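# Place yellow sponge beside blue foam block on desk

## Task

Set the yellow sponge down on the desk that holds the blue foam block, close beside that block with just a small gap. The foam blocks must stay exactly where they were and keep their orientation, nothing new may end up on the floor, and the cartons must stay standing on their desks. The robot must not tip over or finish leaning, and the sponge must rest there by itself, not held by the robot.

## Robot and tools

ROBOT. A Hello Robot Stretch 3 with one arm. It has a two-wheeled base (0.33 m long, 0.34 m wide), a lift that slides the arm up and down a mast, and a telescoping arm that sticks out to the robot's RIGHT side. The gripper cannot be moved forward by the arm; the base must drive. Turning in place pivots about the point midway between the wheels, 0.05 m behind the front edge. With the arm pulled in and the wrist folded, a spin sweeps a circle of radius 0.28 m; an unfolded, level wrist reaches past that circle.

FRAMES. Base frame: origin on the floor between the drive wheels, x forward, y left, z up. hand_pose is reported in it, located where closed fingertips meet; with all wrist joints at zero that frame's x points up, y back along the arm toward the mast, z toward the rear. The odometry frame is the base frame at the scene's start; base_odometry counts wheel turns only, so slip shows as travel. Heading is positive leftward, -3.142 to 3.142.

TOOL execute_actions. Argument actions: a list holding one action, or empty (then it only reports state and images). Argument cameras: list of names from head_camera, nav_camera, wrist_camera, all; omitted/null/["all"] gives all, [] gives none. An action may contain:
- base: exactly one of {"translate_m": d}, a relative straight drive in metres from where the base last measured itself, forward positive, -1 to 1; or {"rotate_rad": d}, a relative turn in place in radians, left (counter-clockwise seen from above) positive, -3.2 to 3.2. No sideways motion.
- joints: absolute targets keyed by name: lift_m 0 to 1.1 (arm height); arm_m 0 to 0.52 (extension); wrist_yaw_rad -1.345 to 4.42 (0 along the arm, positive toward the front, 3.0 folded over the base); wrist_pitch_rad -1.57 to 0.451 (0 level, negative tips fingertips down); wrist_roll_rad -2.911 to 2.911 (0 = fingers side by side); gripper_m -0.089 to 0.179 (larger is wider; real fingertip gap is 0.007 less when nearly shut, 0.025 less when wide, zero below 0.007); head_pan_rad -3.953 to 1.73 (0 forward, positive left, -1.57 looks along the arm); head_tilt_rad -1.53 to 0.419 (negative looks down). Tolerances for done: ±0.004 for lift, arm, gripper; ±0.02 for yaw, roll, head; ±0.05 for pitch.
- contact_limits: {"arm_m": n}, an effort percentage 1 to 100 at which the arm motion halts with contact_stop; smaller is softer but too small stops immediately. It also caps holding force until the next action.
All motions in an action begin together. Unmentioned joints or base may keep pushing toward earlier targets. Bad keys or out-of-range numbers reject the whole call with no motion. No action runs longer than 15 s. If a result reports a stop, later motion calls in that same reply are skipped.

Other tools: wait {seconds: 0 to 10} holds current commands and returns state and images. zoom_image {camera, region [x0,y0,x1,y1]} magnifies part of that camera's latest full image, max 504x504 px, origin top-left. finished_scene {scene: number} ends the scene permanently and reports success.

RESULT LINES. base_status and joint_status tell how each motion ended: done (for the base, wheels turned the commanded amount even if slipping), off_target (stopped short, may still push), contact_stop, time_out, torque_fault (old target dropped). Arm and lift stop and go slack when pushing firmly; a slack lift may sag under load or be raised by closing fingers on a surface. Wrist servos can shut off for 10 s after sustained strain. on_its_own lists uncommanded joints; held at is the target, not the position, and an effort outside its rest range suggests pushing or carrying. motor_effort is percent of maximum, positive toward larger values, bracket = peak; readings have fixed and random errors. Positive wheel effort pushes forward. lidar_m: 12 ranges from the base origin, 30-degree sectors starting straight ahead, counter-clockwise (4th left, 7th behind, 10th right), plane 0.17 m high, 0.15 to 12 m, blind to glass and the robot, partly occluded by mast and arm. wrist_depth_mm and head_depth_mm: 7x7 median depths (45-1000 and 280-4000 mm; head image sideways). base_tilt in degrees, forward and right positive, with a fixed offset up to about 4. turned_by_wheels and turned_by_imu give turning since the last result.

CAMERAS. head_camera (896x504) and nav_camera (fisheye 672x504) ride the head and follow pan/tilt; wrist_camera (644x364) is on the gripper.

SPEED. Base is fast (0.30 m/s, 1.9 rad/s) only when lift_m < 0.30, arm_m < 0.03 and wrist_yaw_rad > 2.54; otherwise 0.10 m/s, 0.63 rad/s.

GRIPPER. Command a value below the object's width to grasp; lower squeezes harder, but overload protection may relax the grip. Open to at least 0.02 above the touch value to release. Neither reading nor status confirms a grasp; check images.

CAUTIONS. Fold or unfold the wrist only with lift_m 0.32-0.95, wrist_pitch_rad -0.4, roll near 0; after folding, lift may go to 0.25. Keep pitch at -0.5 or lower whenever yaw is below -0.4. Pushing against something rigid with the gripper above about 0.45 m, repeated pushes, driving while hooked on things, or snagging furniture can tip the robot; reverse in small steps, free the gripper, and lower lift to about 0.2 if leaning. Avoid drops, slams and hard shoves, do not disturb the foam blocks or cartons, and let the sponge sit freely before finishing. Loose objects may occasionally get nudged by outside disturbances.

Each tool is called after "Emit:" as name(argument=value, ...), one argument or row to a line, values as JSON.

## Session

Emit:
execute_actions(
  actions=[],
)

Scene clock: 0.00 s.
base_odometry: x=+0.000 y=+0.000 heading=+0.000 (m, m, rad; odometry frame)
turned_by_wheels: +0.000 (rad since the last result)
turned_by_imu: +0.000 (rad since the last result)
base_tilt: forward=-1.8 right=+0.4 (deg)
lidar_m: 2.50 2.19 1.77 1.82 2.06 1.50 2.01 1.76 1.23 1.09 2.26 2.35
head_depth_mm: 1702 2597 2613 2607 2070 2662 2108 / 1704 2703 2733 2754 2144 2748 2099 / 1807 2846 2854 2888 2659 2834 2089 / 1877 2877 3009 3071 3049 2873 2091 / 1900 2907 3187 3182 3233 3055 2061 / 1911 2953 3334 3279 3355 3037 2077 / 1914 2741 2824 2836 2881 2793 2055
base_status: not commanded
joint_positions: lift_m=+0.385 arm_m=+0.000 wrist_yaw_rad=+2.931 wrist_pitch_rad=-0.424 wrist_roll_rad=-0.002 gripper_m=+0.037 head_pan_rad=+0.020 head_tilt_rad=-0.006
joint_status: not commanded
motor_effort: left_wheel=+0 right_wheel=+0 lift_m=+25 arm_m=+1 wrist_yaw_rad=+0 wrist_pitch_rad=+4 wrist_roll_rad=+0 gripper_m=+0 head_pan_rad=+0 head_tilt_rad=+1 (%)
hand_pose: x=+0.0256 y=+0.0741 z=+0.3963 quat_wxyz=(+0.221, +0.702, +0.076, +0.673) (m; base frame)
wrist_depth_mm: - - - - - - - / - - - - - - - / - - - - - - - / - - 980 955 922 909 903 / 813 - 784 779 785 739 728 / 671 662 - 629 - 620 595 / 572 567 - 555 536 532 529
pictures: head_camera (sideways: a quarter turn clockwise sets it upright), nav_camera (sideways: a quarter turn counterclockwise sets it upright), wrist_camera
Images, in order (width x height): head_camera 896x504, nav_camera 672x504, wrist_camera 644x364.

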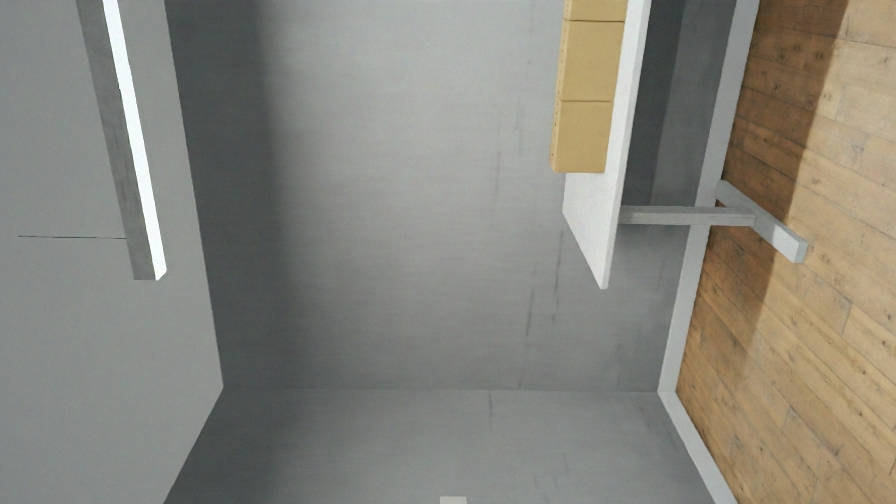

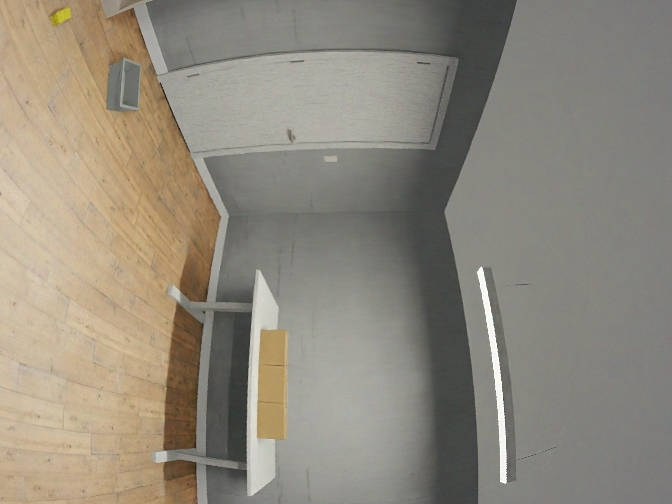

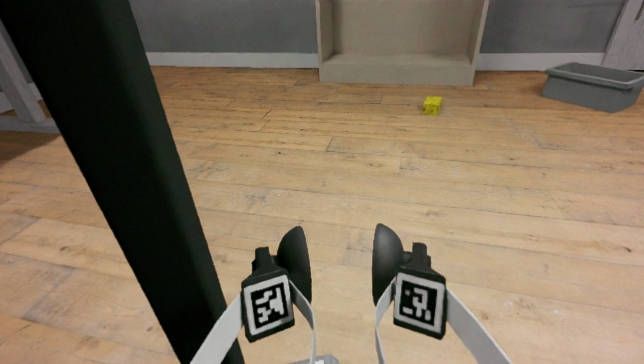

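Emit:
execute_actions(
  actions=[
    {"joints":{"head_pan_rad":1.4,"head_tilt_rad":-0.6}},
  ],
  cameras=["head_camera","nav_camera"],
)

Emit:
execute_actions(
  actions=[
    {"joints":{"head_pan_rad":-1.4,"head_tilt_rad":-0.5}},
  ],
  cameras=["head_camera","nav_camera"],
)

Emit:
execute_actions(
  actions=[
    {"joints":{"head_pan_rad":-3.1,"head_tilt_rad":-0.5}},
  ],
  cameras=["head_camera","nav_camera"],
)

Scene clock: 1.97 s.
base_odometry: x=+0.000 y=+0.000 heading=+0.000 (m, m, rad; odometry frame)
turned_by_wheels: +0.000 (rad since the last result)
turned_by_imu: +0.000 (rad since the last result)
base_tilt: forward=-1.8 right=+0.6 (deg)
lidar_m: 2.50 2.18 1.77 1.81 2.06 1.50 2.01 1.76 1.22 1.09 2.27 2.34
head_depth_mm: 1631 1761 1949 2143 1783 1450 1223 / 1668 1787 2045 2117 1768 1433 1213 / 1697 1839 2107 2099 1760 1428 1214 / 1696 1876 2144 2159 1749 1427 1208 / 1830 2036 2304 2256 1745 1410 1204 / 1893 2105 2361 2236 1734 1408 1190 / 1937 2178 2472 2208 1718 1406 1188
base_status: not commanded
joint_positions: lift_m=+0.385 arm_m=+0.000 wrist_yaw_rad=+2.931 wrist_pitch_rad=-0.424 wrist_roll_rad=-0.002 gripper_m=+0.037 head_pan_rad=+1.393 head_tilt_rad=-0.592
joint_status: all done
motor_effort: left_wheel=+0(0) right_wheel=+0(0) lift_m=+26(25) arm_m=-1(0) wrist_yaw_rad=+1(0) wrist_pitch_rad=+4(4) wrist_roll_rad=+0(0) gripper_m=+0(0) head_pan_rad=+4(55) head_tilt_rad=-4(31) (%)
hand_pose: x=+0.0256 y=+0.0741 z=+0.3963 quat_wxyz=(+0.221, +0.702, +0.076, +0.673) (m; base frame)
wrist_depth_mm: - - - - - - - / - - - - - - - / - - - - - - - / - - 985 915 916 935 891 / 823 - 767 776 764 719 727 / 674 659 - 640 - 615 601 / 571 562 - 549 528 527 524
pictures: head_camera (sideways: a quarter turn clockwise sets it upright), nav_camera (sideways: a quarter turn counterclockwise sets it upright)
Images, in order (width x height): head_camera 896x504, nav_camera 672x504.

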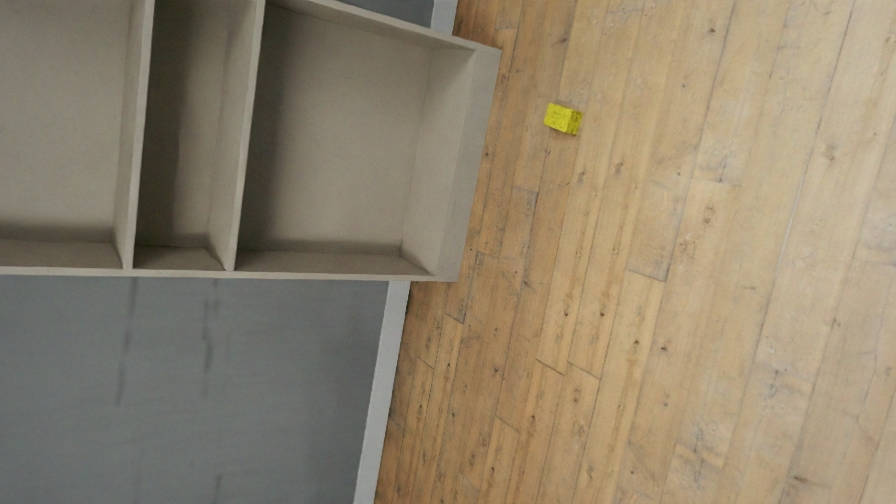

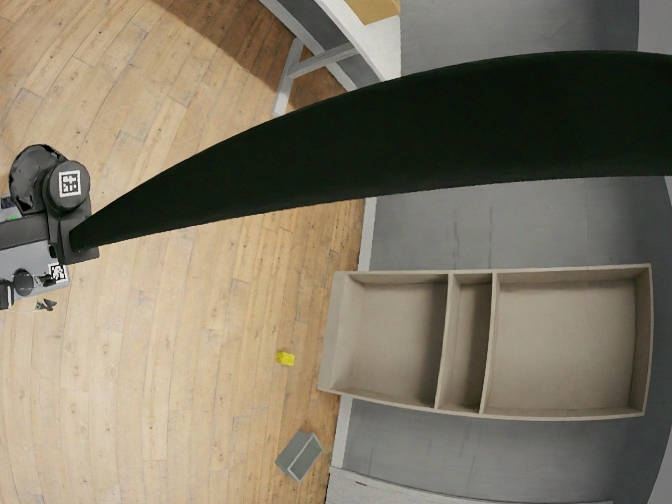

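Scene clock: 3.77 s.
base_odometry: x=+0.000 y=+0.000 heading=+0.000 (m, m, rad; odometry frame)
turned_by_wheels: +0.000 (rad since the last result)
turned_by_imu: +0.000 (rad since the last result)
base_tilt: forward=-1.7 right=+0.5 (deg)
lidar_m: 2.49 2.18 1.77 1.81 2.06 1.50 2.01 1.76 1.23 1.09 2.26 2.34
head_depth_mm: 1425 1523 1605 1031 1825 1542 1281 / 1497 1610 1698 1094 1858 1535 1272 / 1590 1737 1773 1170 1790 1526 1269 / 1702 1851 1259 1275 1841 1507 1259 / 1823 2012 1347 1792 1848 1512 1253 / 1970 2167 2352 2444 1892 1511 1249 / 2127 2395 2662 2521 1882 1495 1243
base_status: not commanded
joint_positions: lift_m=+0.385 arm_m=+0.000 wrist_yaw_rad=+2.931 wrist_pitch_rad=-0.424 wrist_roll_rad=-0.002 gripper_m=+0.037 head_pan_rad=-1.393 head_tilt_rad=-0.508
joint_status: all done
motor_effort: left_wheel=+0(0) right_wheel=+0(0) lift_m=+25(25) arm_m=+0(0) wrist_yaw_rad=+0(0) wrist_pitch_rad=+4(3) wrist_roll_rad=+0(0) gripper_m=+0(0) head_pan_rad=-5(53) head_tilt_rad=+3(12) (%)
hand_pose: x=+0.0256 y=+0.0741 z=+0.3963 quat_wxyz=(+0.221, +0.702, +0.076, +0.673) (m; base frame)
wrist_depth_mm: - - - - - - - / - - - - - - - / - - - - - - - / - - 969 927 909 911 871 / 821 - 774 763 788 728 723 / 673 648 - 625 - 626 611 / 576 559 - 553 531 531 529
pictures: head_camera (sideways: a quarter turn clockwise sets it upright), nav_camera (sideways: a quarter turn counterclockwise sets it upright)
Images, in order (width x height): head_camera 896x504, nav_camera 672x504.

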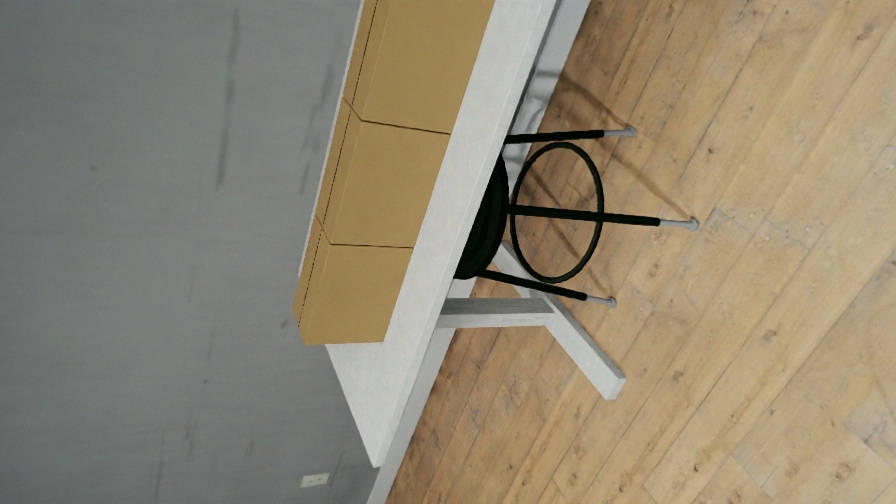

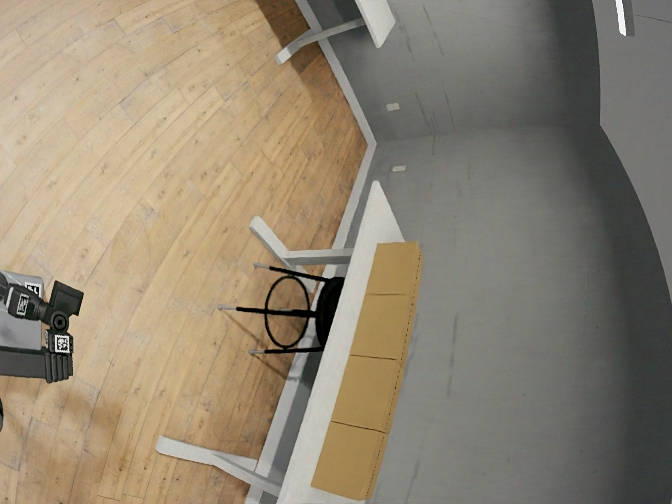

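Scene clock: 5.13 s.
base_odometry: x=+0.000 y=+0.000 heading=+0.000 (m, m, rad; odometry frame)
turned_by_wheels: +0.000 (rad since the last result)
turned_by_imu: +0.000 (rad since the last result)
base_tilt: forward=-1.8 right=+0.5 (deg)
lidar_m: 2.49 2.18 1.77 1.82 2.06 1.49 2.01 1.76 1.23 1.09 2.27 2.34
head_depth_mm: 1608 1730 1808 1388 1955 1536 1273 / 1679 1820 1877 1662 1866 1533 1269 / 1763 1905 2094 2296 1924 1525 1261 / 1854 2037 2226 2423 1926 1519 1259 / 1949 2154 2384 2508 1896 1511 1250 / 2080 2257 2495 2548 1890 1496 1246 / 1999 2108 2266 2349 1866 1484 1246
base_status: not commanded
joint_positions: lift_m=+0.385 arm_m=+0.000 wrist_yaw_rad=+2.931 wrist_pitch_rad=-0.424 wrist_roll_rad=-0.002 gripper_m=+0.037 head_pan_rad=-3.093 head_tilt_rad=-0.508
joint_status: all done
motor_effort: left_wheel=+0(0) right_wheel=+0(0) lift_m=+25(25) arm_m=+0(0) wrist_yaw_rad=+0(0) wrist_pitch_rad=+3(4) wrist_roll_rad=+0(0) gripper_m=-1(1) head_pan_rad=-4(53) head_tilt_rad=+3(1) (%)
hand_pose: x=+0.0256 y=+0.0741 z=+0.3963 quat_wxyz=(+0.221, +0.702, +0.076, +0.673) (m; base frame)
wrist_depth_mm: - - - - - - - / - - - - - - - / - - - - - - - / - - 957 974 931 927 890 / 803 - 777 769 771 727 741 / 682 655 - 634 - 628 605 / 572 558 - 545 526 546 526
pictures: head_camera (sideways: a quarter turn clockwise sets it upright), nav_camera (sideways: a quarter turn counterclockwise sets it upright)
Images, in order (width x height): head_camera 896x504, nav_camera 672x504.

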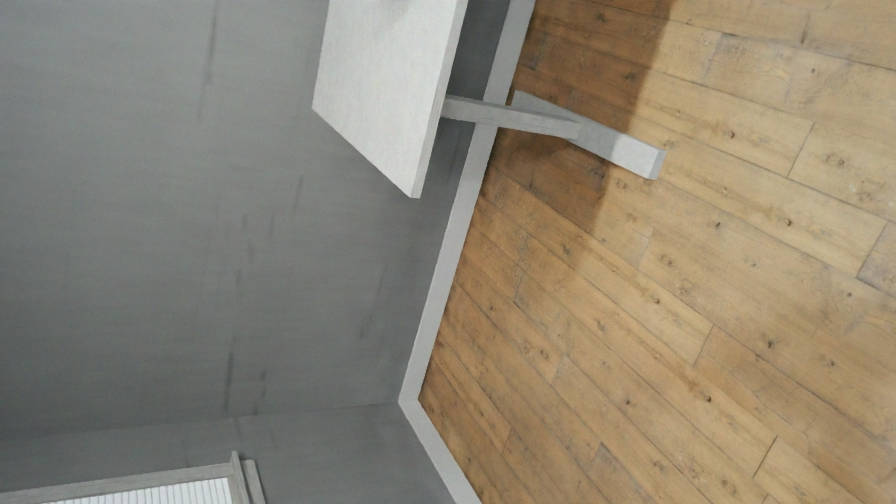

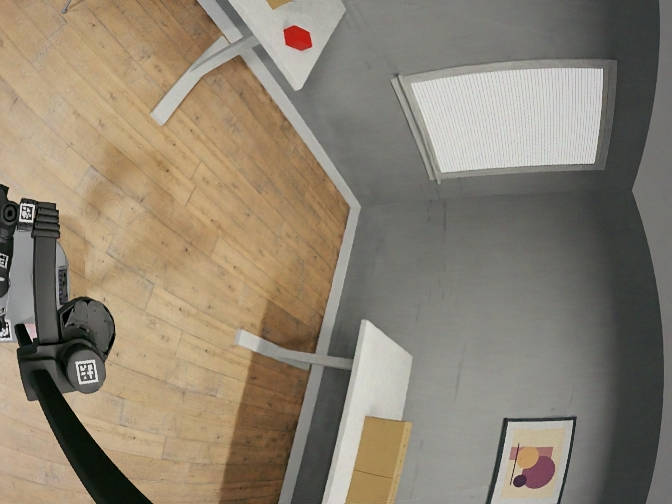

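Emit:
execute_actions(
  actions=[
    {"joints":{"head_pan_rad":-3.9,"head_tilt_rad":-0.35}},
  ],
  cameras=["head_camera","nav_camera"],
)

Scene clock: 6.70 s.
base_odometry: x=+0.000 y=+0.000 heading=+0.000 (m, m, rad; odometry frame)
turned_by_wheels: +0.000 (rad since the last result)
turned_by_imu: +0.000 (rad since the last result)
base_tilt: forward=-1.7 right=+0.5 (deg)
lidar_m: 2.49 2.18 1.77 1.81 2.06 1.50 2.01 1.76 1.23 1.09 2.27 2.35
head_depth_mm: - - - - - - - / - - - - - - - / 1829 1958 2108 1504 - - - / 1768 1903 2045 1447 2320 1734 1391 / 1705 1819 1961 1395 2234 1727 1376 / 1628 1754 1878 1345 2160 1724 1374 / 1590 1688 1816 1305 2084 1718 1372
base_status: not commanded
joint_positions: lift_m=+0.385 arm_m=+0.000 wrist_yaw_rad=+2.931 wrist_pitch_rad=-0.424 wrist_roll_rad=-0.002 gripper_m=+0.037 head_pan_rad=-3.893 head_tilt_rad=-0.359
joint_status: all done
motor_effort: left_wheel=+0(0) right_wheel=+0(0) lift_m=+25(25) arm_m=-1(0) wrist_yaw_rad=+1(1) wrist_pitch_rad=+4(4) wrist_roll_rad=+0(0) gripper_m=-1(1) head_pan_rad=-5(50) head_tilt_rad=+4(16) (%)
hand_pose: x=+0.0256 y=+0.0741 z=+0.3963 quat_wxyz=(+0.221, +0.702, +0.076, +0.673) (m; base frame)
wrist_depth_mm: - - - - - - - / - - - - - - - / - - - - - - - / - - 986 933 912 892 874 / 827 - 768 771 777 735 711 / 674 661 - 636 - 615 601 / 578 565 - 540 529 537 530
pictures: head_camera (sideways: a quarter turn clockwise sets it upright), nav_camera (sideways: a quarter turn counterclockwise sets it upright)
Images, in order (width x height): head_camera 896x504, nav_camera 672x504.

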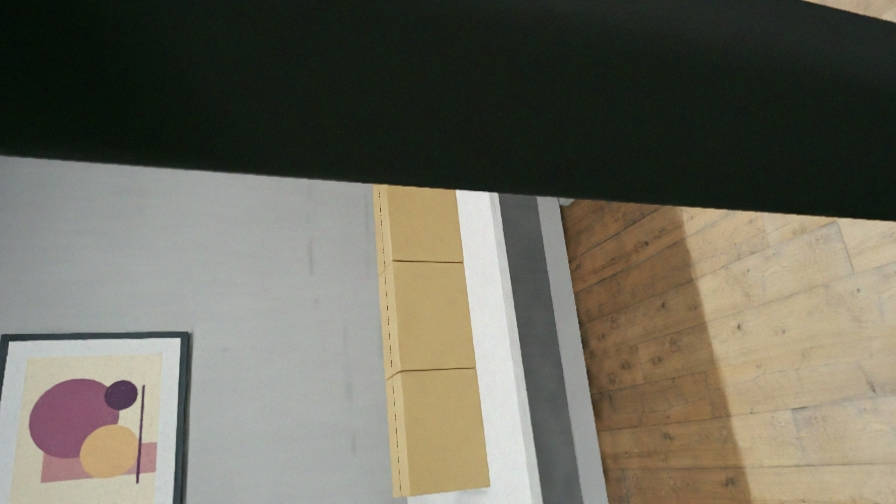

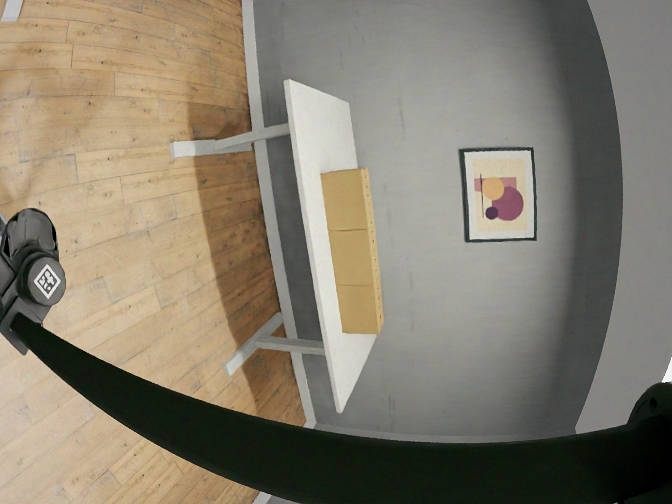

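Emit:
execute_actions(
  actions=[
    {"base":{"rotate_rad":1.45},"joints":{"lift_m":0.27,"head_pan_rad":-0.5,"head_tilt_rad":-0.8}},
  ],
  cameras=["head_camera"],
)

Emit:
execute_actions(
  actions=[
    {"base":{"translate_m":1.0},"joints":{"head_pan_rad":-1.0,"head_tilt_rad":-1.1}},
  ],
  cameras=["head_camera","nav_camera"],
)

Scene clock: 11.63 s.
base_odometry: x=+0.000 y=+0.000 heading=+1.450 (m, m, rad; odometry frame)
turned_by_wheels: +1.450 (rad since the last result)
turned_by_imu: +1.437 (rad since the last result)
base_tilt: forward=-1.7 right=+0.6 (deg)
lidar_m: 1.82 1.77 1.95 1.49 1.85 1.23 1.09 1.32 2.35 2.50 2.27 1.77
head_depth_mm: 1929 2234 2296 1825 1523 1300 1140 / 1909 2204 2251 1805 1516 1296 1130 / 1871 2173 2148 1790 1500 1292 1128 / 1804 2088 2169 1793 1487 1280 1118 / 1692 1998 2106 1766 1482 1276 1118 / 1662 1955 2055 1759 1485 1265 1114 / 1637 1935 2029 1754 1466 1259 1111
base_status: done
joint_positions: lift_m=+0.270 arm_m=+0.000 wrist_yaw_rad=+2.931 wrist_pitch_rad=-0.425 wrist_roll_rad=-0.002 gripper_m=+0.037 head_pan_rad=-0.507 head_tilt_rad=-0.790
joint_status: all done
motor_effort: left_wheel=-2(9) right_wheel=+2(7) lift_m=+18(20) arm_m=+0(1) wrist_yaw_rad=+1(1) wrist_pitch_rad=+4(4) wrist_roll_rad=+0(0) gripper_m=-1(0) head_pan_rad=+5(54) head_tilt_rad=-5(27) (%)
hand_pose: x=+0.0255 y=+0.0739 z=+0.2813 quat_wxyz=(+0.221, +0.702, +0.076, +0.672) (m; base frame)
wrist_depth_mm: - - - - - - - / - - - - - - - / - - - - 956 916 879 / 811 - 763 715 715 701 684 / 642 - 609 606 607 579 558 / 522 519 - 506 - 484 477 / 453 - - - 414 420 411
pictures: head_camera (sideways: a quarter turn clockwise sets it upright)
Images, in order (width x height): head_camera 896x504.

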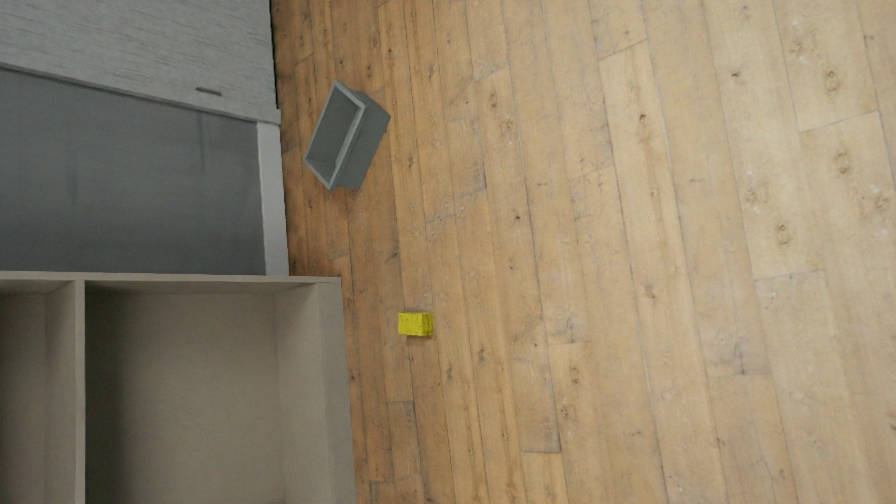

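Scene clock: 16.57 s.
base_odometry: x=+0.121 y=+0.993 heading=+1.450 (m, m, rad; odometry frame)
turned_by_wheels: +0.000 (rad since the last result)
turned_by_imu: -0.002 (rad since the last result)
base_tilt: forward=-1.8 right=+0.6 (deg)
lidar_m: 0.83 1.40 1.15 1.61 1.98 2.15 2.32 2.96 2.68 1.94 1.03 1.08
head_depth_mm: 1979 1849 1601 1456 1315 1200 1110 / 1748 1837 1592 1450 1315 1196 1102 / 1606 1783 1611 1440 1303 1220 - / 1390 1702 1580 1425 1291 - - / 1136 1406 1508 1418 1290 1182 - / 1158 1375 1453 1415 1280 1173 1081 / 1073 1263 1420 1358 1276 1161 1080
base_status: done
joint_positions: lift_m=+0.270 arm_m=+0.000 wrist_yaw_rad=+2.931 wrist_pitch_rad=-0.425 wrist_roll_rad=-0.002 gripper_m=+0.037 head_pan_rad=-0.994 head_tilt_rad=-1.087
joint_status: all done
motor_effort: left_wheel=-2(7) right_wheel=+2(6) lift_m=+18(17) arm_m=+0(0) wrist_yaw_rad=+0(1) wrist_pitch_rad=+5(4) wrist_roll_rad=+0(0) gripper_m=+0(1) head_pan_rad=-4(43) head_tilt_rad=-6(27) (%)
hand_pose: x=+0.0255 y=+0.0739 z=+0.2813 quat_wxyz=(+0.221, +0.702, +0.076, +0.672) (m; base frame)
wrist_depth_mm: - - - - - - - / - - - - - - - / - - - 970 946 905 909 / 802 - 762 755 729 708 684 / 644 - 613 599 601 572 556 / 524 517 - 508 - 485 482 / 457 - - - 411 419 414
pictures: head_camera (sideways: a quarter turn clockwise sets it upright), nav_camera (sideways: a quarter turn counterclockwise sets it upright)
Images, in order (width x height): head_camera 896x504, nav_camera 672x504.

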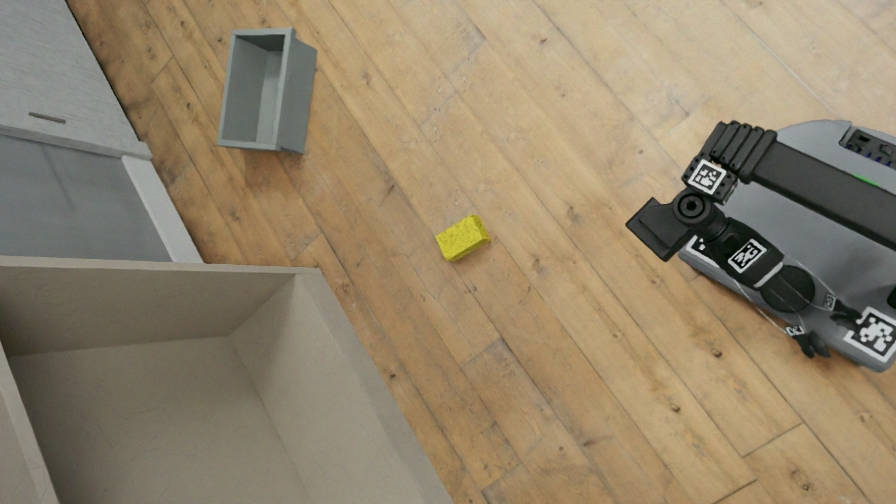

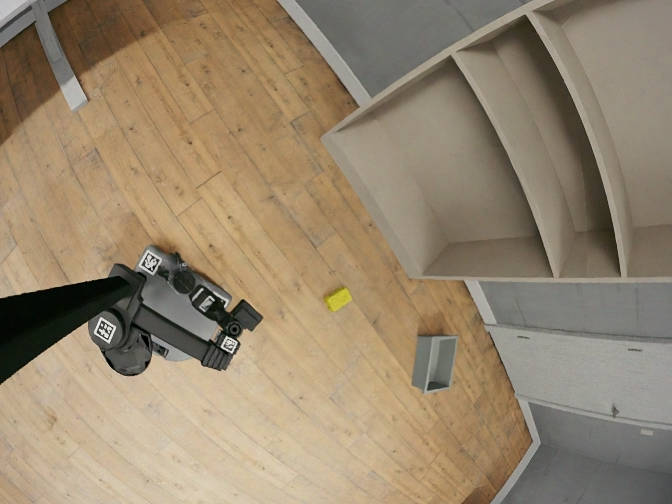

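Emit:
execute_actions(
  actions=[
    {"base":{"translate_m":0.31},"joints":{"lift_m":0.34,"head_pan_rad":-1.57,"head_tilt_rad":-1.1,"gripper_m":0.14}},
  ],
  cameras=[],
)

Emit:
execute_actions(
  actions=[
    {"joints":{"wrist_yaw_rad":0.0,"arm_m":0.1}},
  ],
  cameras=[],
)

Emit:
execute_actions(
  actions=[
    {"joints":{"wrist_pitch_rad":-1.5,"arm_m":0.3}},
  ],
)

Scene clock: 21.97 s.
base_odometry: x=+0.158 y=+1.300 heading=+1.450 (m, m, rad; odometry frame)
turned_by_wheels: +0.000 (rad since the last result)
turned_by_imu: -0.001 (rad since the last result)
base_tilt: forward=-1.6 right=+0.6 (deg)
lidar_m: 0.85 1.04 1.50 1.07 1.85 2.44 2.45 3.17 2.80 0.91 0.86 0.53
head_depth_mm: 2127 1845 1630 1452 1314 1198 1132 / 2115 1819 1614 1443 1311 1200 - / 2079 1816 1597 1439 1305 - - / 2071 1799 1564 1428 1300 - - / 1964 1780 1578 1417 1303 1174 1086 / 1606 1711 1407 1380 1278 1172 1077 / 886 1079 1385 1306 1255 1167 1075
base_status: done
joint_positions: lift_m=+0.340 arm_m=+0.000 wrist_yaw_rad=+2.931 wrist_pitch_rad=-0.426 wrist_roll_rad=-0.002 gripper_m=+0.140 head_pan_rad=-1.564 head_tilt_rad=-1.087
joint_status: all done
motor_effort: left_wheel=-2(8) right_wheel=+1(7) lift_m=+31(33) arm_m=+0(0) wrist_yaw_rad=+0(1) wrist_pitch_rad=+4(4) wrist_roll_rad=+0(0) gripper_m=-1(100) head_pan_rad=-4(45) head_tilt_rad=-6(7) (%)
hand_pose: x=+0.0255 y=+0.0738 z=+0.3506 quat_wxyz=(+0.222, +0.702, +0.076, +0.672) (m; base frame)
wrist_depth_mm: - - - - - - - / - - - - - - - / - - - - - - - / 925 - 895 867 835 823 799 / 744 - 719 707 695 672 659 / 615 615 587 577 569 570 555 / 532 498 513 514 498 480 475
pictures: none
No camera images: the call's "cameras" was empty. Leave "cameras" out to get every camera's image.

Scene clock: 24.43 s.
base_odometry: x=+0.158 y=+1.300 heading=+1.450 (m, m, rad; odometry frame)
turned_by_wheels: +0.000 (rad since the last result)
turned_by_imu: +0.000 (rad since the last result)
base_tilt: forward=-1.7 right=+0.5 (deg)
lidar_m: 0.85 1.04 1.50 1.08 1.84 2.45 2.45 3.17 2.82 0.91 0.86 0.53
head_depth_mm: 2125 1841 1621 1463 1317 1206 1130 / 2086 1828 1607 1452 1306 1200 - / 2082 1818 1607 1451 1316 - - / 2072 1795 1577 1443 - 1218 - / 1929 1796 1599 1416 1285 1191 1082 / 1583 1710 1405 1389 1278 1175 1080 / 887 1082 1393 1310 1253 1170 1076
base_status: not commanded
joint_positions: lift_m=+0.340 arm_m=+0.100 wrist_yaw_rad=+0.003 wrist_pitch_rad=-0.426 wrist_roll_rad=-0.002 gripper_m=+0.140 head_pan_rad=-1.564 head_tilt_rad=-1.087
joint_status: all done
motor_effort: left_wheel=-2(1) right_wheel=+2(2) lift_m=+31(31) arm_m=+6(8) wrist_yaw_rad=-3(4) wrist_pitch_rad=+4(4) wrist_roll_rad=+0(0) gripper_m=+0(0) head_pan_rad=-4(4) head_tilt_rad=-5(6) (%)
hand_pose: x=-0.0208 y=-0.4680 z=+0.3506 quat_wxyz=(+0.692, +0.151, -0.690, -0.149) (m; base frame)
wrist_depth_mm: 546 498 - - - - - / 585 542 - - - - - / 606 613 - - - - - / 629 682 833 865 848 831 797 / 588 576 684 697 684 685 652 / 481 494 593 586 574 572 557 / 429 493 510 501 496 476 477
pictures: none
No camera images: the call's "cameras" was empty. Leave "cameras" out to get every camera's image.

Scene clock: 27.13 s.
base_odometry: x=+0.158 y=+1.300 heading=+1.450 (m, m, rad; odometry frame)
turned_by_wheels: +0.000 (rad since the last result)
turned_by_imu: +0.000 (rad since the last result)
base_tilt: forward=-1.6 right=+0.7 (deg)
lidar_m: 0.85 1.04 1.50 1.08 1.84 2.45 2.46 3.16 2.81 0.91 0.87 0.53
head_depth_mm: 2119 1852 1626 1467 1320 1206 1129 / 2099 1829 1604 1447 1308 1196 - / 2095 1811 1604 1451 1309 - - / 2070 1788 1568 - 1297 1228 - / 1941 1787 1581 1423 1286 1183 1087 / 1593 1714 1409 1397 1278 1173 1080 / 886 1084 1392 1305 1254 1166 1076
base_status: not commanded
joint_positions: lift_m=+0.340 arm_m=+0.300 wrist_yaw_rad=+0.002 wrist_pitch_rad=-1.495 wrist_roll_rad=-0.002 gripper_m=+0.140 head_pan_rad=-1.564 head_tilt_rad=-1.087
joint_status: all done
motor_effort: left_wheel=-2(2) right_wheel=+2(1) lift_m=+31(30) arm_m=+6(9) wrist_yaw_rad=-1(3) wrist_pitch_rad=-2(5) wrist_roll_rad=+0(0) gripper_m=+1(1) head_pan_rad=-4(4) head_tilt_rad=-6(7) (%)
hand_pose: x=-0.0216 y=-0.4398 z=+0.2211 quat_wxyz=(+0.519, +0.482, -0.517, -0.480) (m; base frame)
wrist_depth_mm: 374 379 374 367 363 361 355 / 383 376 378 367 364 368 361 / 385 378 378 377 376 367 365 / 392 388 384 383 377 374 367 / 392 393 383 385 381 379 373 / 400 393 392 388 386 384 380 / 404 402 395 388 388 387 385
pictures: head_camera (sideways: a quarter turn clockwise sets it upright), nav_camera (sideways: a quarter turn counterclockwise sets it upright), wrist_camera
Images, in order (width x height): head_camera 896x504, nav_camera 672x504, wrist_camera 644x364.

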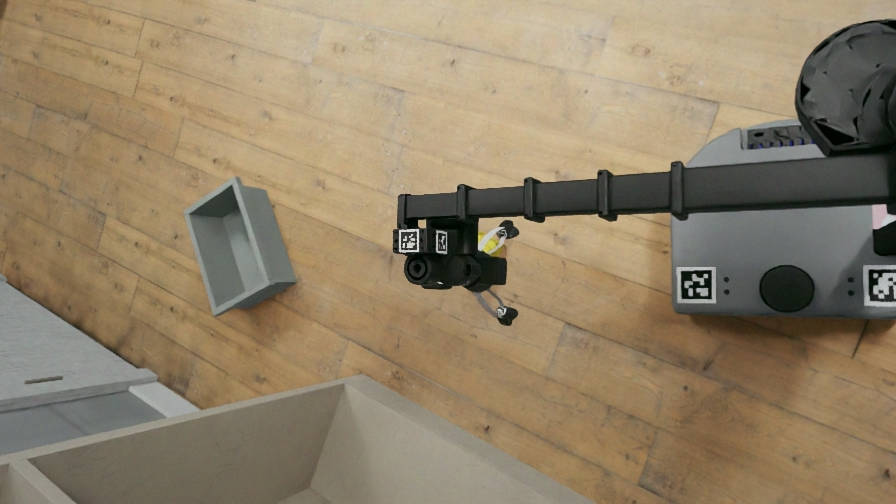

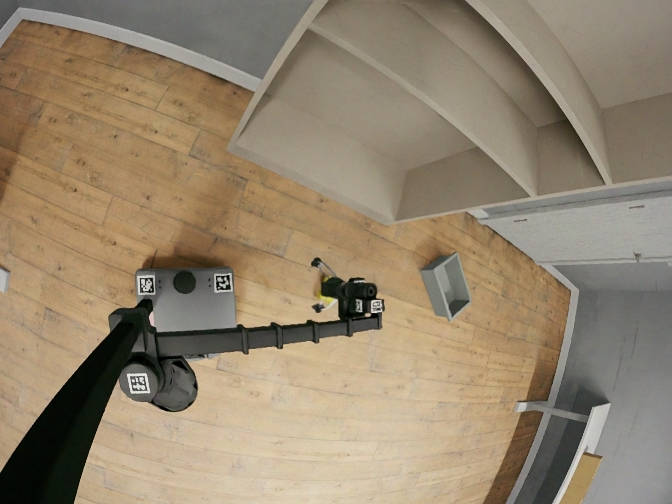

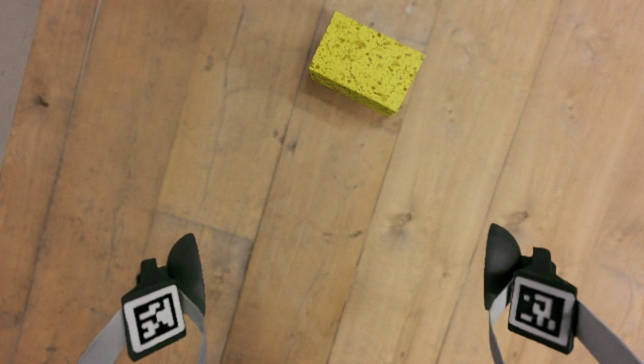

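Emit:
execute_actions(
  actions=[
    {"base":{"translate_m":-0.03},"joints":{"wrist_yaw_rad":1.12,"arm_m":0.44,"lift_m":0.27}},
  ],
  cameras=["wrist_camera","head_camera"],
)

Scene clock: 30.87 s.
base_odometry: x=+0.155 y=+1.271 heading=+1.450 (m, m, rad; odometry frame)
turned_by_wheels: +0.000 (rad since the last result)
turned_by_imu: +0.000 (rad since the last result)
base_tilt: forward=-1.5 right=+0.7 (deg)
lidar_m: 0.88 1.07 1.51 1.08 1.86 2.42 2.42 3.14 3.20 1.51 0.90 0.55
head_depth_mm: 2114 1852 1611 1456 1320 1202 1117 / 2092 1816 1612 1443 1314 1195 - / 2081 1813 1615 1442 1308 - - / 2063 1739 1604 1403 1290 1217 - / 1962 1784 1580 1420 1294 1194 1085 / 1637 1731 1498 1410 1281 1174 1087 / 942 1075 1373 1326 1278 1166 1075
base_status: done
joint_positions: lift_m=+0.270 arm_m=+0.440 wrist_yaw_rad=+1.117 wrist_pitch_rad=-1.496 wrist_roll_rad=-0.002 gripper_m=+0.140 head_pan_rad=-1.564 head_tilt_rad=-1.087
joint_status: all done
motor_effort: left_wheel=-2(8) right_wheel=+1(2) lift_m=+17(26) arm_m=+7(7) wrist_yaw_rad=+3(2) wrist_pitch_rad=-1(2) wrist_roll_rad=+1(0) gripper_m=+0(1) head_pan_rad=-4(5) head_tilt_rad=-6(6) (%)
hand_pose: x=-0.0260 y=-0.5826 z=+0.1517 quat_wxyz=(+0.695, +0.683, -0.184, -0.133) (m; base frame)
wrist_depth_mm: 310 308 305 300 298 296 295 / 314 308 309 306 302 300 297 / 320 311 312 309 305 303 302 / 319 314 316 269 309 305 301 / 327 320 316 271 311 309 305 / 330 327 320 321 315 316 309 / 332 329 324 324 322 318 314
pictures: head_camera (sideways: a quarter turn clockwise sets it upright), wrist_camera
Images, in order (width x height): head_camera 896x504, wrist_camera 644x364.

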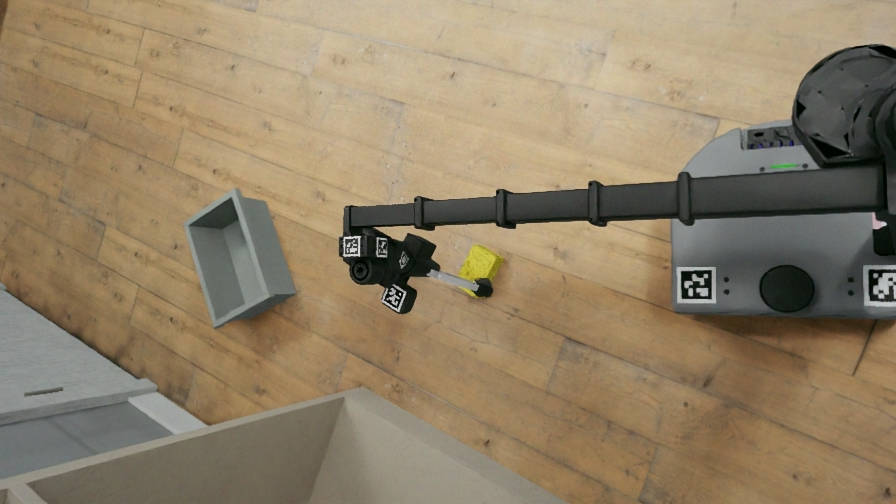

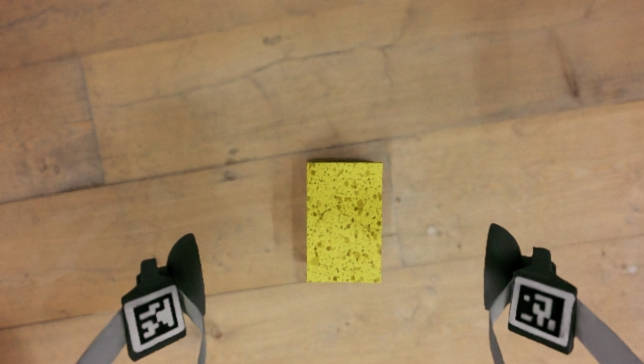

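Emit:
execute_actions(
  actions=[
    {"joints":{"lift_m":0.145,"gripper_m":0.115}},
  ],
  cameras=["wrist_camera"],
)

Emit:
execute_actions(
  actions=[
    {"joints":{"gripper_m":0.03}},
  ],
  cameras=["wrist_camera"],
)

Scene clock: 33.47 s.
base_odometry: x=+0.155 y=+1.271 heading=+1.450 (m, m, rad; odometry frame)
turned_by_wheels: +0.000 (rad since the last result)
turned_by_imu: +0.000 (rad since the last result)
base_tilt: forward=-1.7 right=+0.8 (deg)
lidar_m: 0.88 1.08 1.51 1.08 1.85 2.42 2.42 3.15 3.20 1.51 0.90 0.55
head_depth_mm: 2124 1841 1630 1452 1314 1204 1106 / 2089 1837 1617 1445 1304 1198 1127 / 2095 1815 1607 1433 1306 1223 - / 2073 1742 1584 1391 1294 - - / 1976 1788 1578 1414 1278 1192 1088 / 1638 1742 1500 1413 1281 1170 1079 / 938 1081 1376 1334 1275 1166 1081
base_status: not commanded
joint_positions: lift_m=+0.145 arm_m=+0.440 wrist_yaw_rad=+1.117 wrist_pitch_rad=-1.496 wrist_roll_rad=-0.002 gripper_m=+0.115 head_pan_rad=-1.564 head_tilt_rad=-1.087
joint_status: all done
motor_effort: left_wheel=-2(2) right_wheel=+2(2) lift_m=+18(18) arm_m=+7(6) wrist_yaw_rad=+3(3) wrist_pitch_rad=-2(1) wrist_roll_rad=+0(0) gripper_m=+0(95) head_pan_rad=-4(5) head_tilt_rad=-6(5) (%)
hand_pose: x=-0.0260 y=-0.5826 z=+0.0267 quat_wxyz=(+0.695, +0.683, -0.184, -0.133) (m; base frame)
wrist_depth_mm: 187 183 183 181 180 178 177 / 187 187 185 182 182 180 178 / 190 188 186 185 184 182 181 / 194 190 190 143 184 183 182 / 195 193 190 144 144 186 184 / 197 196 193 147 146 - 186 / 198 198 195 148 147 190 188
pictures: wrist_camera
Images, in order (width x height): wrist_camera 644x364.

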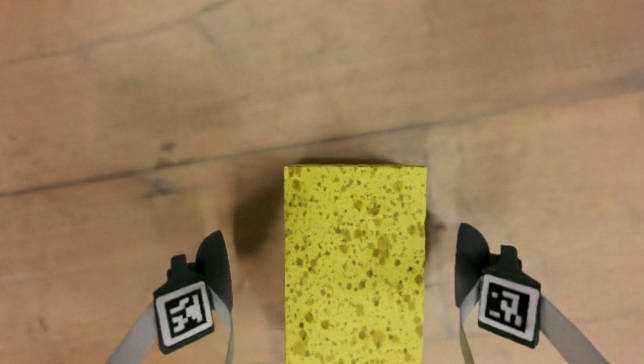

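Scene clock: 34.80 s.
base_odometry: x=+0.155 y=+1.271 heading=+1.450 (m, m, rad; odometry frame)
turned_by_wheels: +0.000 (rad since the last result)
turned_by_imu: +0.000 (rad since the last result)
base_tilt: forward=-1.8 right=+0.7 (deg)
lidar_m: 0.88 1.08 1.51 1.08 1.86 2.43 2.44 3.14 3.21 1.51 0.90 0.55
head_depth_mm: 2107 1840 1635 1453 1316 1209 1108 / 2104 1834 1615 1439 1310 1197 1129 / 2096 1810 1615 1439 1302 1218 - / 2068 1735 1586 1385 1293 - - / 1977 1784 1586 1421 1289 1190 1082 / 1650 1737 1502 1404 1278 1168 1083 / 935 1077 1374 1327 1269 1167 1079
base_status: not commanded
joint_positions: lift_m=+0.145 arm_m=+0.440 wrist_yaw_rad=+1.117 wrist_pitch_rad=-1.496 wrist_roll_rad=-0.002 gripper_m=+0.031 head_pan_rad=-1.564 head_tilt_rad=-1.087
joint_status: all done
motor_effort: left_wheel=-2(2) right_wheel=+2(2) lift_m=+18(18) arm_m=+7(7) wrist_yaw_rad=+2(3) wrist_pitch_rad=-1(1) wrist_roll_rad=+0(0) gripper_m=-18(100) head_pan_rad=-4(4) head_tilt_rad=-6(6) (%)
hand_pose: x=-0.0260 y=-0.5826 z=+0.0267 quat_wxyz=(+0.695, +0.683, -0.184, -0.133) (m; base frame)
wrist_depth_mm: 186 184 183 182 179 179 177 / 188 187 185 183 182 180 178 / 189 189 187 185 183 182 180 / 192 191 189 140 184 184 183 / 195 193 191 141 141 186 184 / 196 195 194 143 142 188 187 / 199 198 196 145 144 190 189
pictures: wrist_camera
Images, in order (width x height): wrist_camera 644x364.

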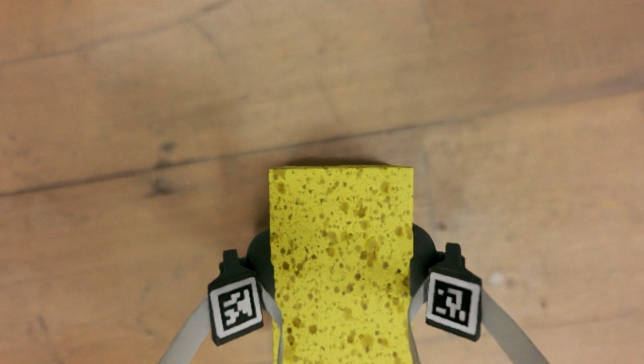

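Emit:
execute_actions(
  actions=[
    {"joints":{"lift_m":0.36,"arm_m":0.1,"head_pan_rad":-2.15,"head_tilt_rad":-0.25}},
  ],
)

Emit:
execute_actions(
  actions=[
    {"joints":{"wrist_pitch_rad":-0.4,"head_pan_rad":1.7,"head_tilt_rad":-0.35}},
  ],
)

Scene clock: 39.03 s.
base_odometry: x=+0.155 y=+1.271 heading=+1.450 (m, m, rad; odometry frame)
turned_by_wheels: +0.000 (rad since the last result)
turned_by_imu: +0.000 (rad since the last result)
base_tilt: forward=-1.7 right=+0.5 (deg)
lidar_m: 0.88 1.07 1.51 1.08 1.86 2.43 2.43 3.15 3.20 1.52 0.89 0.55
head_depth_mm: 3224 3411 3622 3822 2838 1985 1519 / 3133 3330 3538 3706 2794 1971 1521 / 3031 3208 3340 3612 2796 1972 1516 / 2930 3133 3288 3523 2761 1946 1510 / 2867 3002 3162 3407 2767 1948 1511 / 2778 2925 3097 3283 2739 1941 1508 / 2695 2843 3028 3187 2710 1925 1496
base_status: not commanded
joint_positions: lift_m=+0.360 arm_m=+0.100 wrist_yaw_rad=+1.119 wrist_pitch_rad=-1.497 wrist_roll_rad=-0.002 gripper_m=+0.031 head_pan_rad=-2.143 head_tilt_rad=-0.260
joint_status: all done
motor_effort: left_wheel=-2(2) right_wheel=+2(1) lift_m=+31(32) arm_m=-6(5) wrist_yaw_rad=+2(3) wrist_pitch_rad=-2(1) wrist_roll_rad=-1(0) gripper_m=-18(17) head_pan_rad=-5(43) head_tilt_rad=+4(37) (%)
hand_pose: x=-0.0260 y=-0.2434 z=+0.2411 quat_wxyz=(+0.695, +0.683, -0.183, -0.133) (m; base frame)
wrist_depth_mm: 396 397 395 385 386 383 377 / 404 398 398 392 387 384 378 / 406 406 399 395 390 387 391 / 409 406 406 140 394 395 387 / 419 411 - 141 142 402 397 / 420 - - 144 142 401 400 / - - - 145 144 404 401
pictures: head_camera (sideways: a quarter turn clockwise sets it upright), nav_camera (sideways: a quarter turn counterclockwise sets it upright), wrist_camera
Images, in order (width x height): head_camera 896x504, nav_camera 672x504, wrist_camera 644x364.

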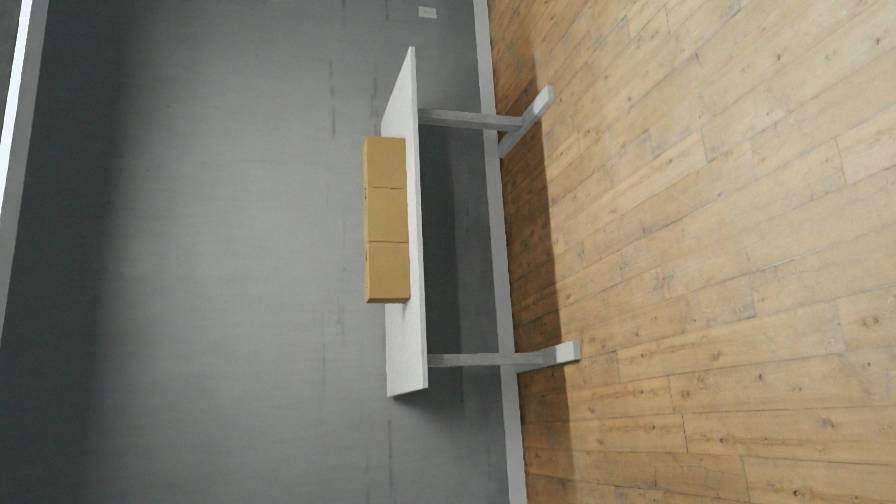

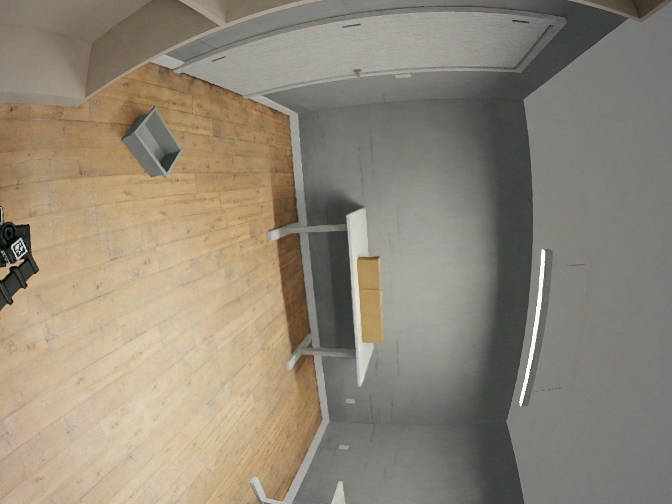

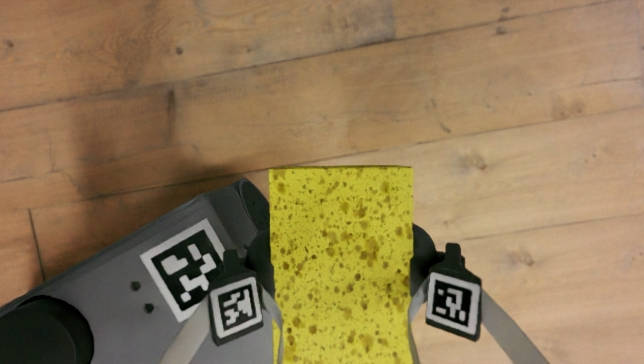

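Scene clock: 41.27 s.
base_odometry: x=+0.155 y=+1.271 heading=+1.450 (m, m, rad; odometry frame)
turned_by_wheels: +0.000 (rad since the last result)
turned_by_imu: +0.000 (rad since the last result)
base_tilt: forward=-1.6 right=+0.6 (deg)
lidar_m: 0.88 1.07 1.51 1.08 1.86 2.42 2.41 3.16 3.20 1.51 0.90 0.55
head_depth_mm: 1241 1310 1395 1471 1580 1666 1431 / 1295 1367 1456 1517 1141 1676 1415 / 1351 1427 1518 1563 1078 1331 1379 / 1414 1495 1612 1638 1073 1693 1404 / 1448 1546 1688 1139 1064 1750 1404 / 1519 1632 1790 1147 1110 1753 1394 / 1616 1747 1904 1202 1160 1761 1411
base_status: not commanded
joint_positions: lift_m=+0.360 arm_m=+0.100 wrist_yaw_rad=+1.119 wrist_pitch_rad=-0.423 wrist_roll_rad=-0.002 gripper_m=+0.031 head_pan_rad=+1.693 head_tilt_rad=-0.346
joint_status: all done
motor_effort: left_wheel=-2(2) right_wheel=+2(2) lift_m=+31(31) arm_m=-6(6) wrist_yaw_rad=+1(1) wrist_pitch_rad=+6(6) wrist_roll_rad=+0(0) gripper_m=-18(17) head_pan_rad=+4(53) head_tilt_rad=-2(10) (%)
hand_pose: x=+0.1798 y=-0.3433 z=+0.3712 quat_wxyz=(+0.666, +0.492, -0.506, +0.241) (m; base frame)
wrist_depth_mm: 376 544 568 585 587 616 526 / 378 567 614 638 642 653 531 / 421 543 668 690 693 701 545 / 741 532 704 140 668 687 557 / 773 556 602 141 142 562 577 / 648 553 530 143 142 581 574 / 551 544 515 144 145 510 503
pictures: head_camera (sideways: a quarter turn clockwise sets it upright), nav_camera (sideways: a quarter turn counterclockwise sets it upright), wrist_camera
Images, in order (width x height): head_camera 896x504, nav_camera 672x504, wrist_camera 644x364.

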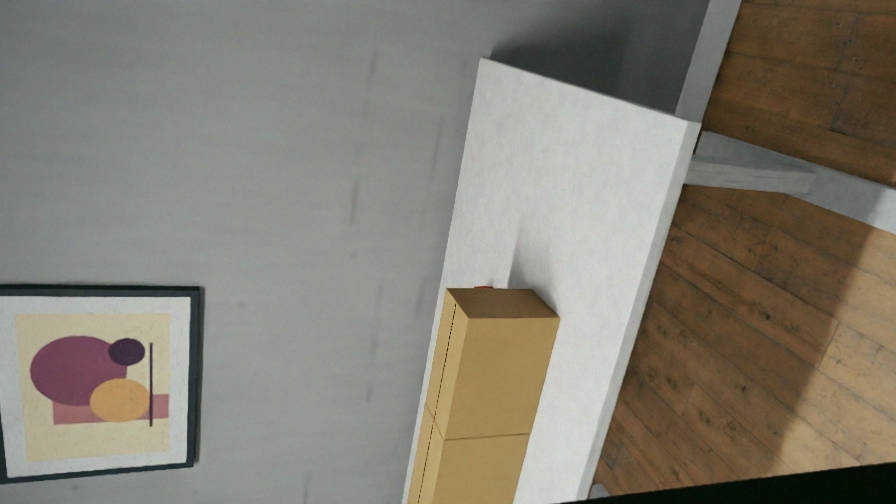

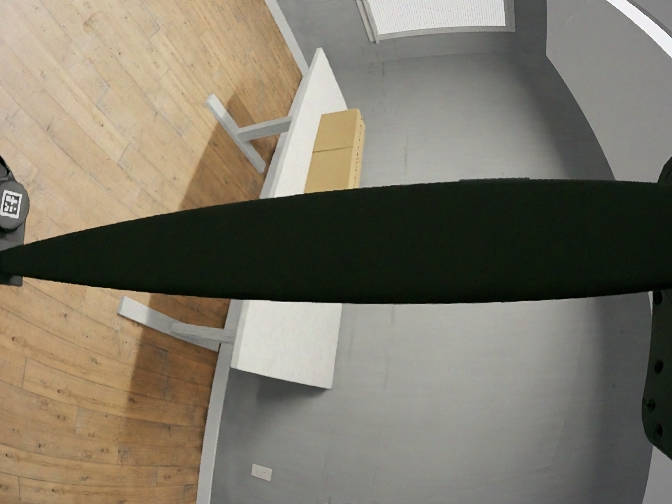

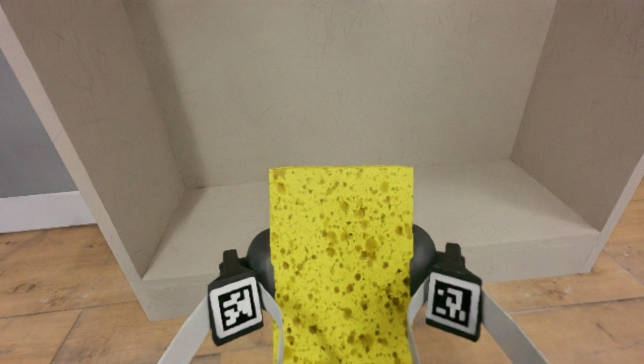

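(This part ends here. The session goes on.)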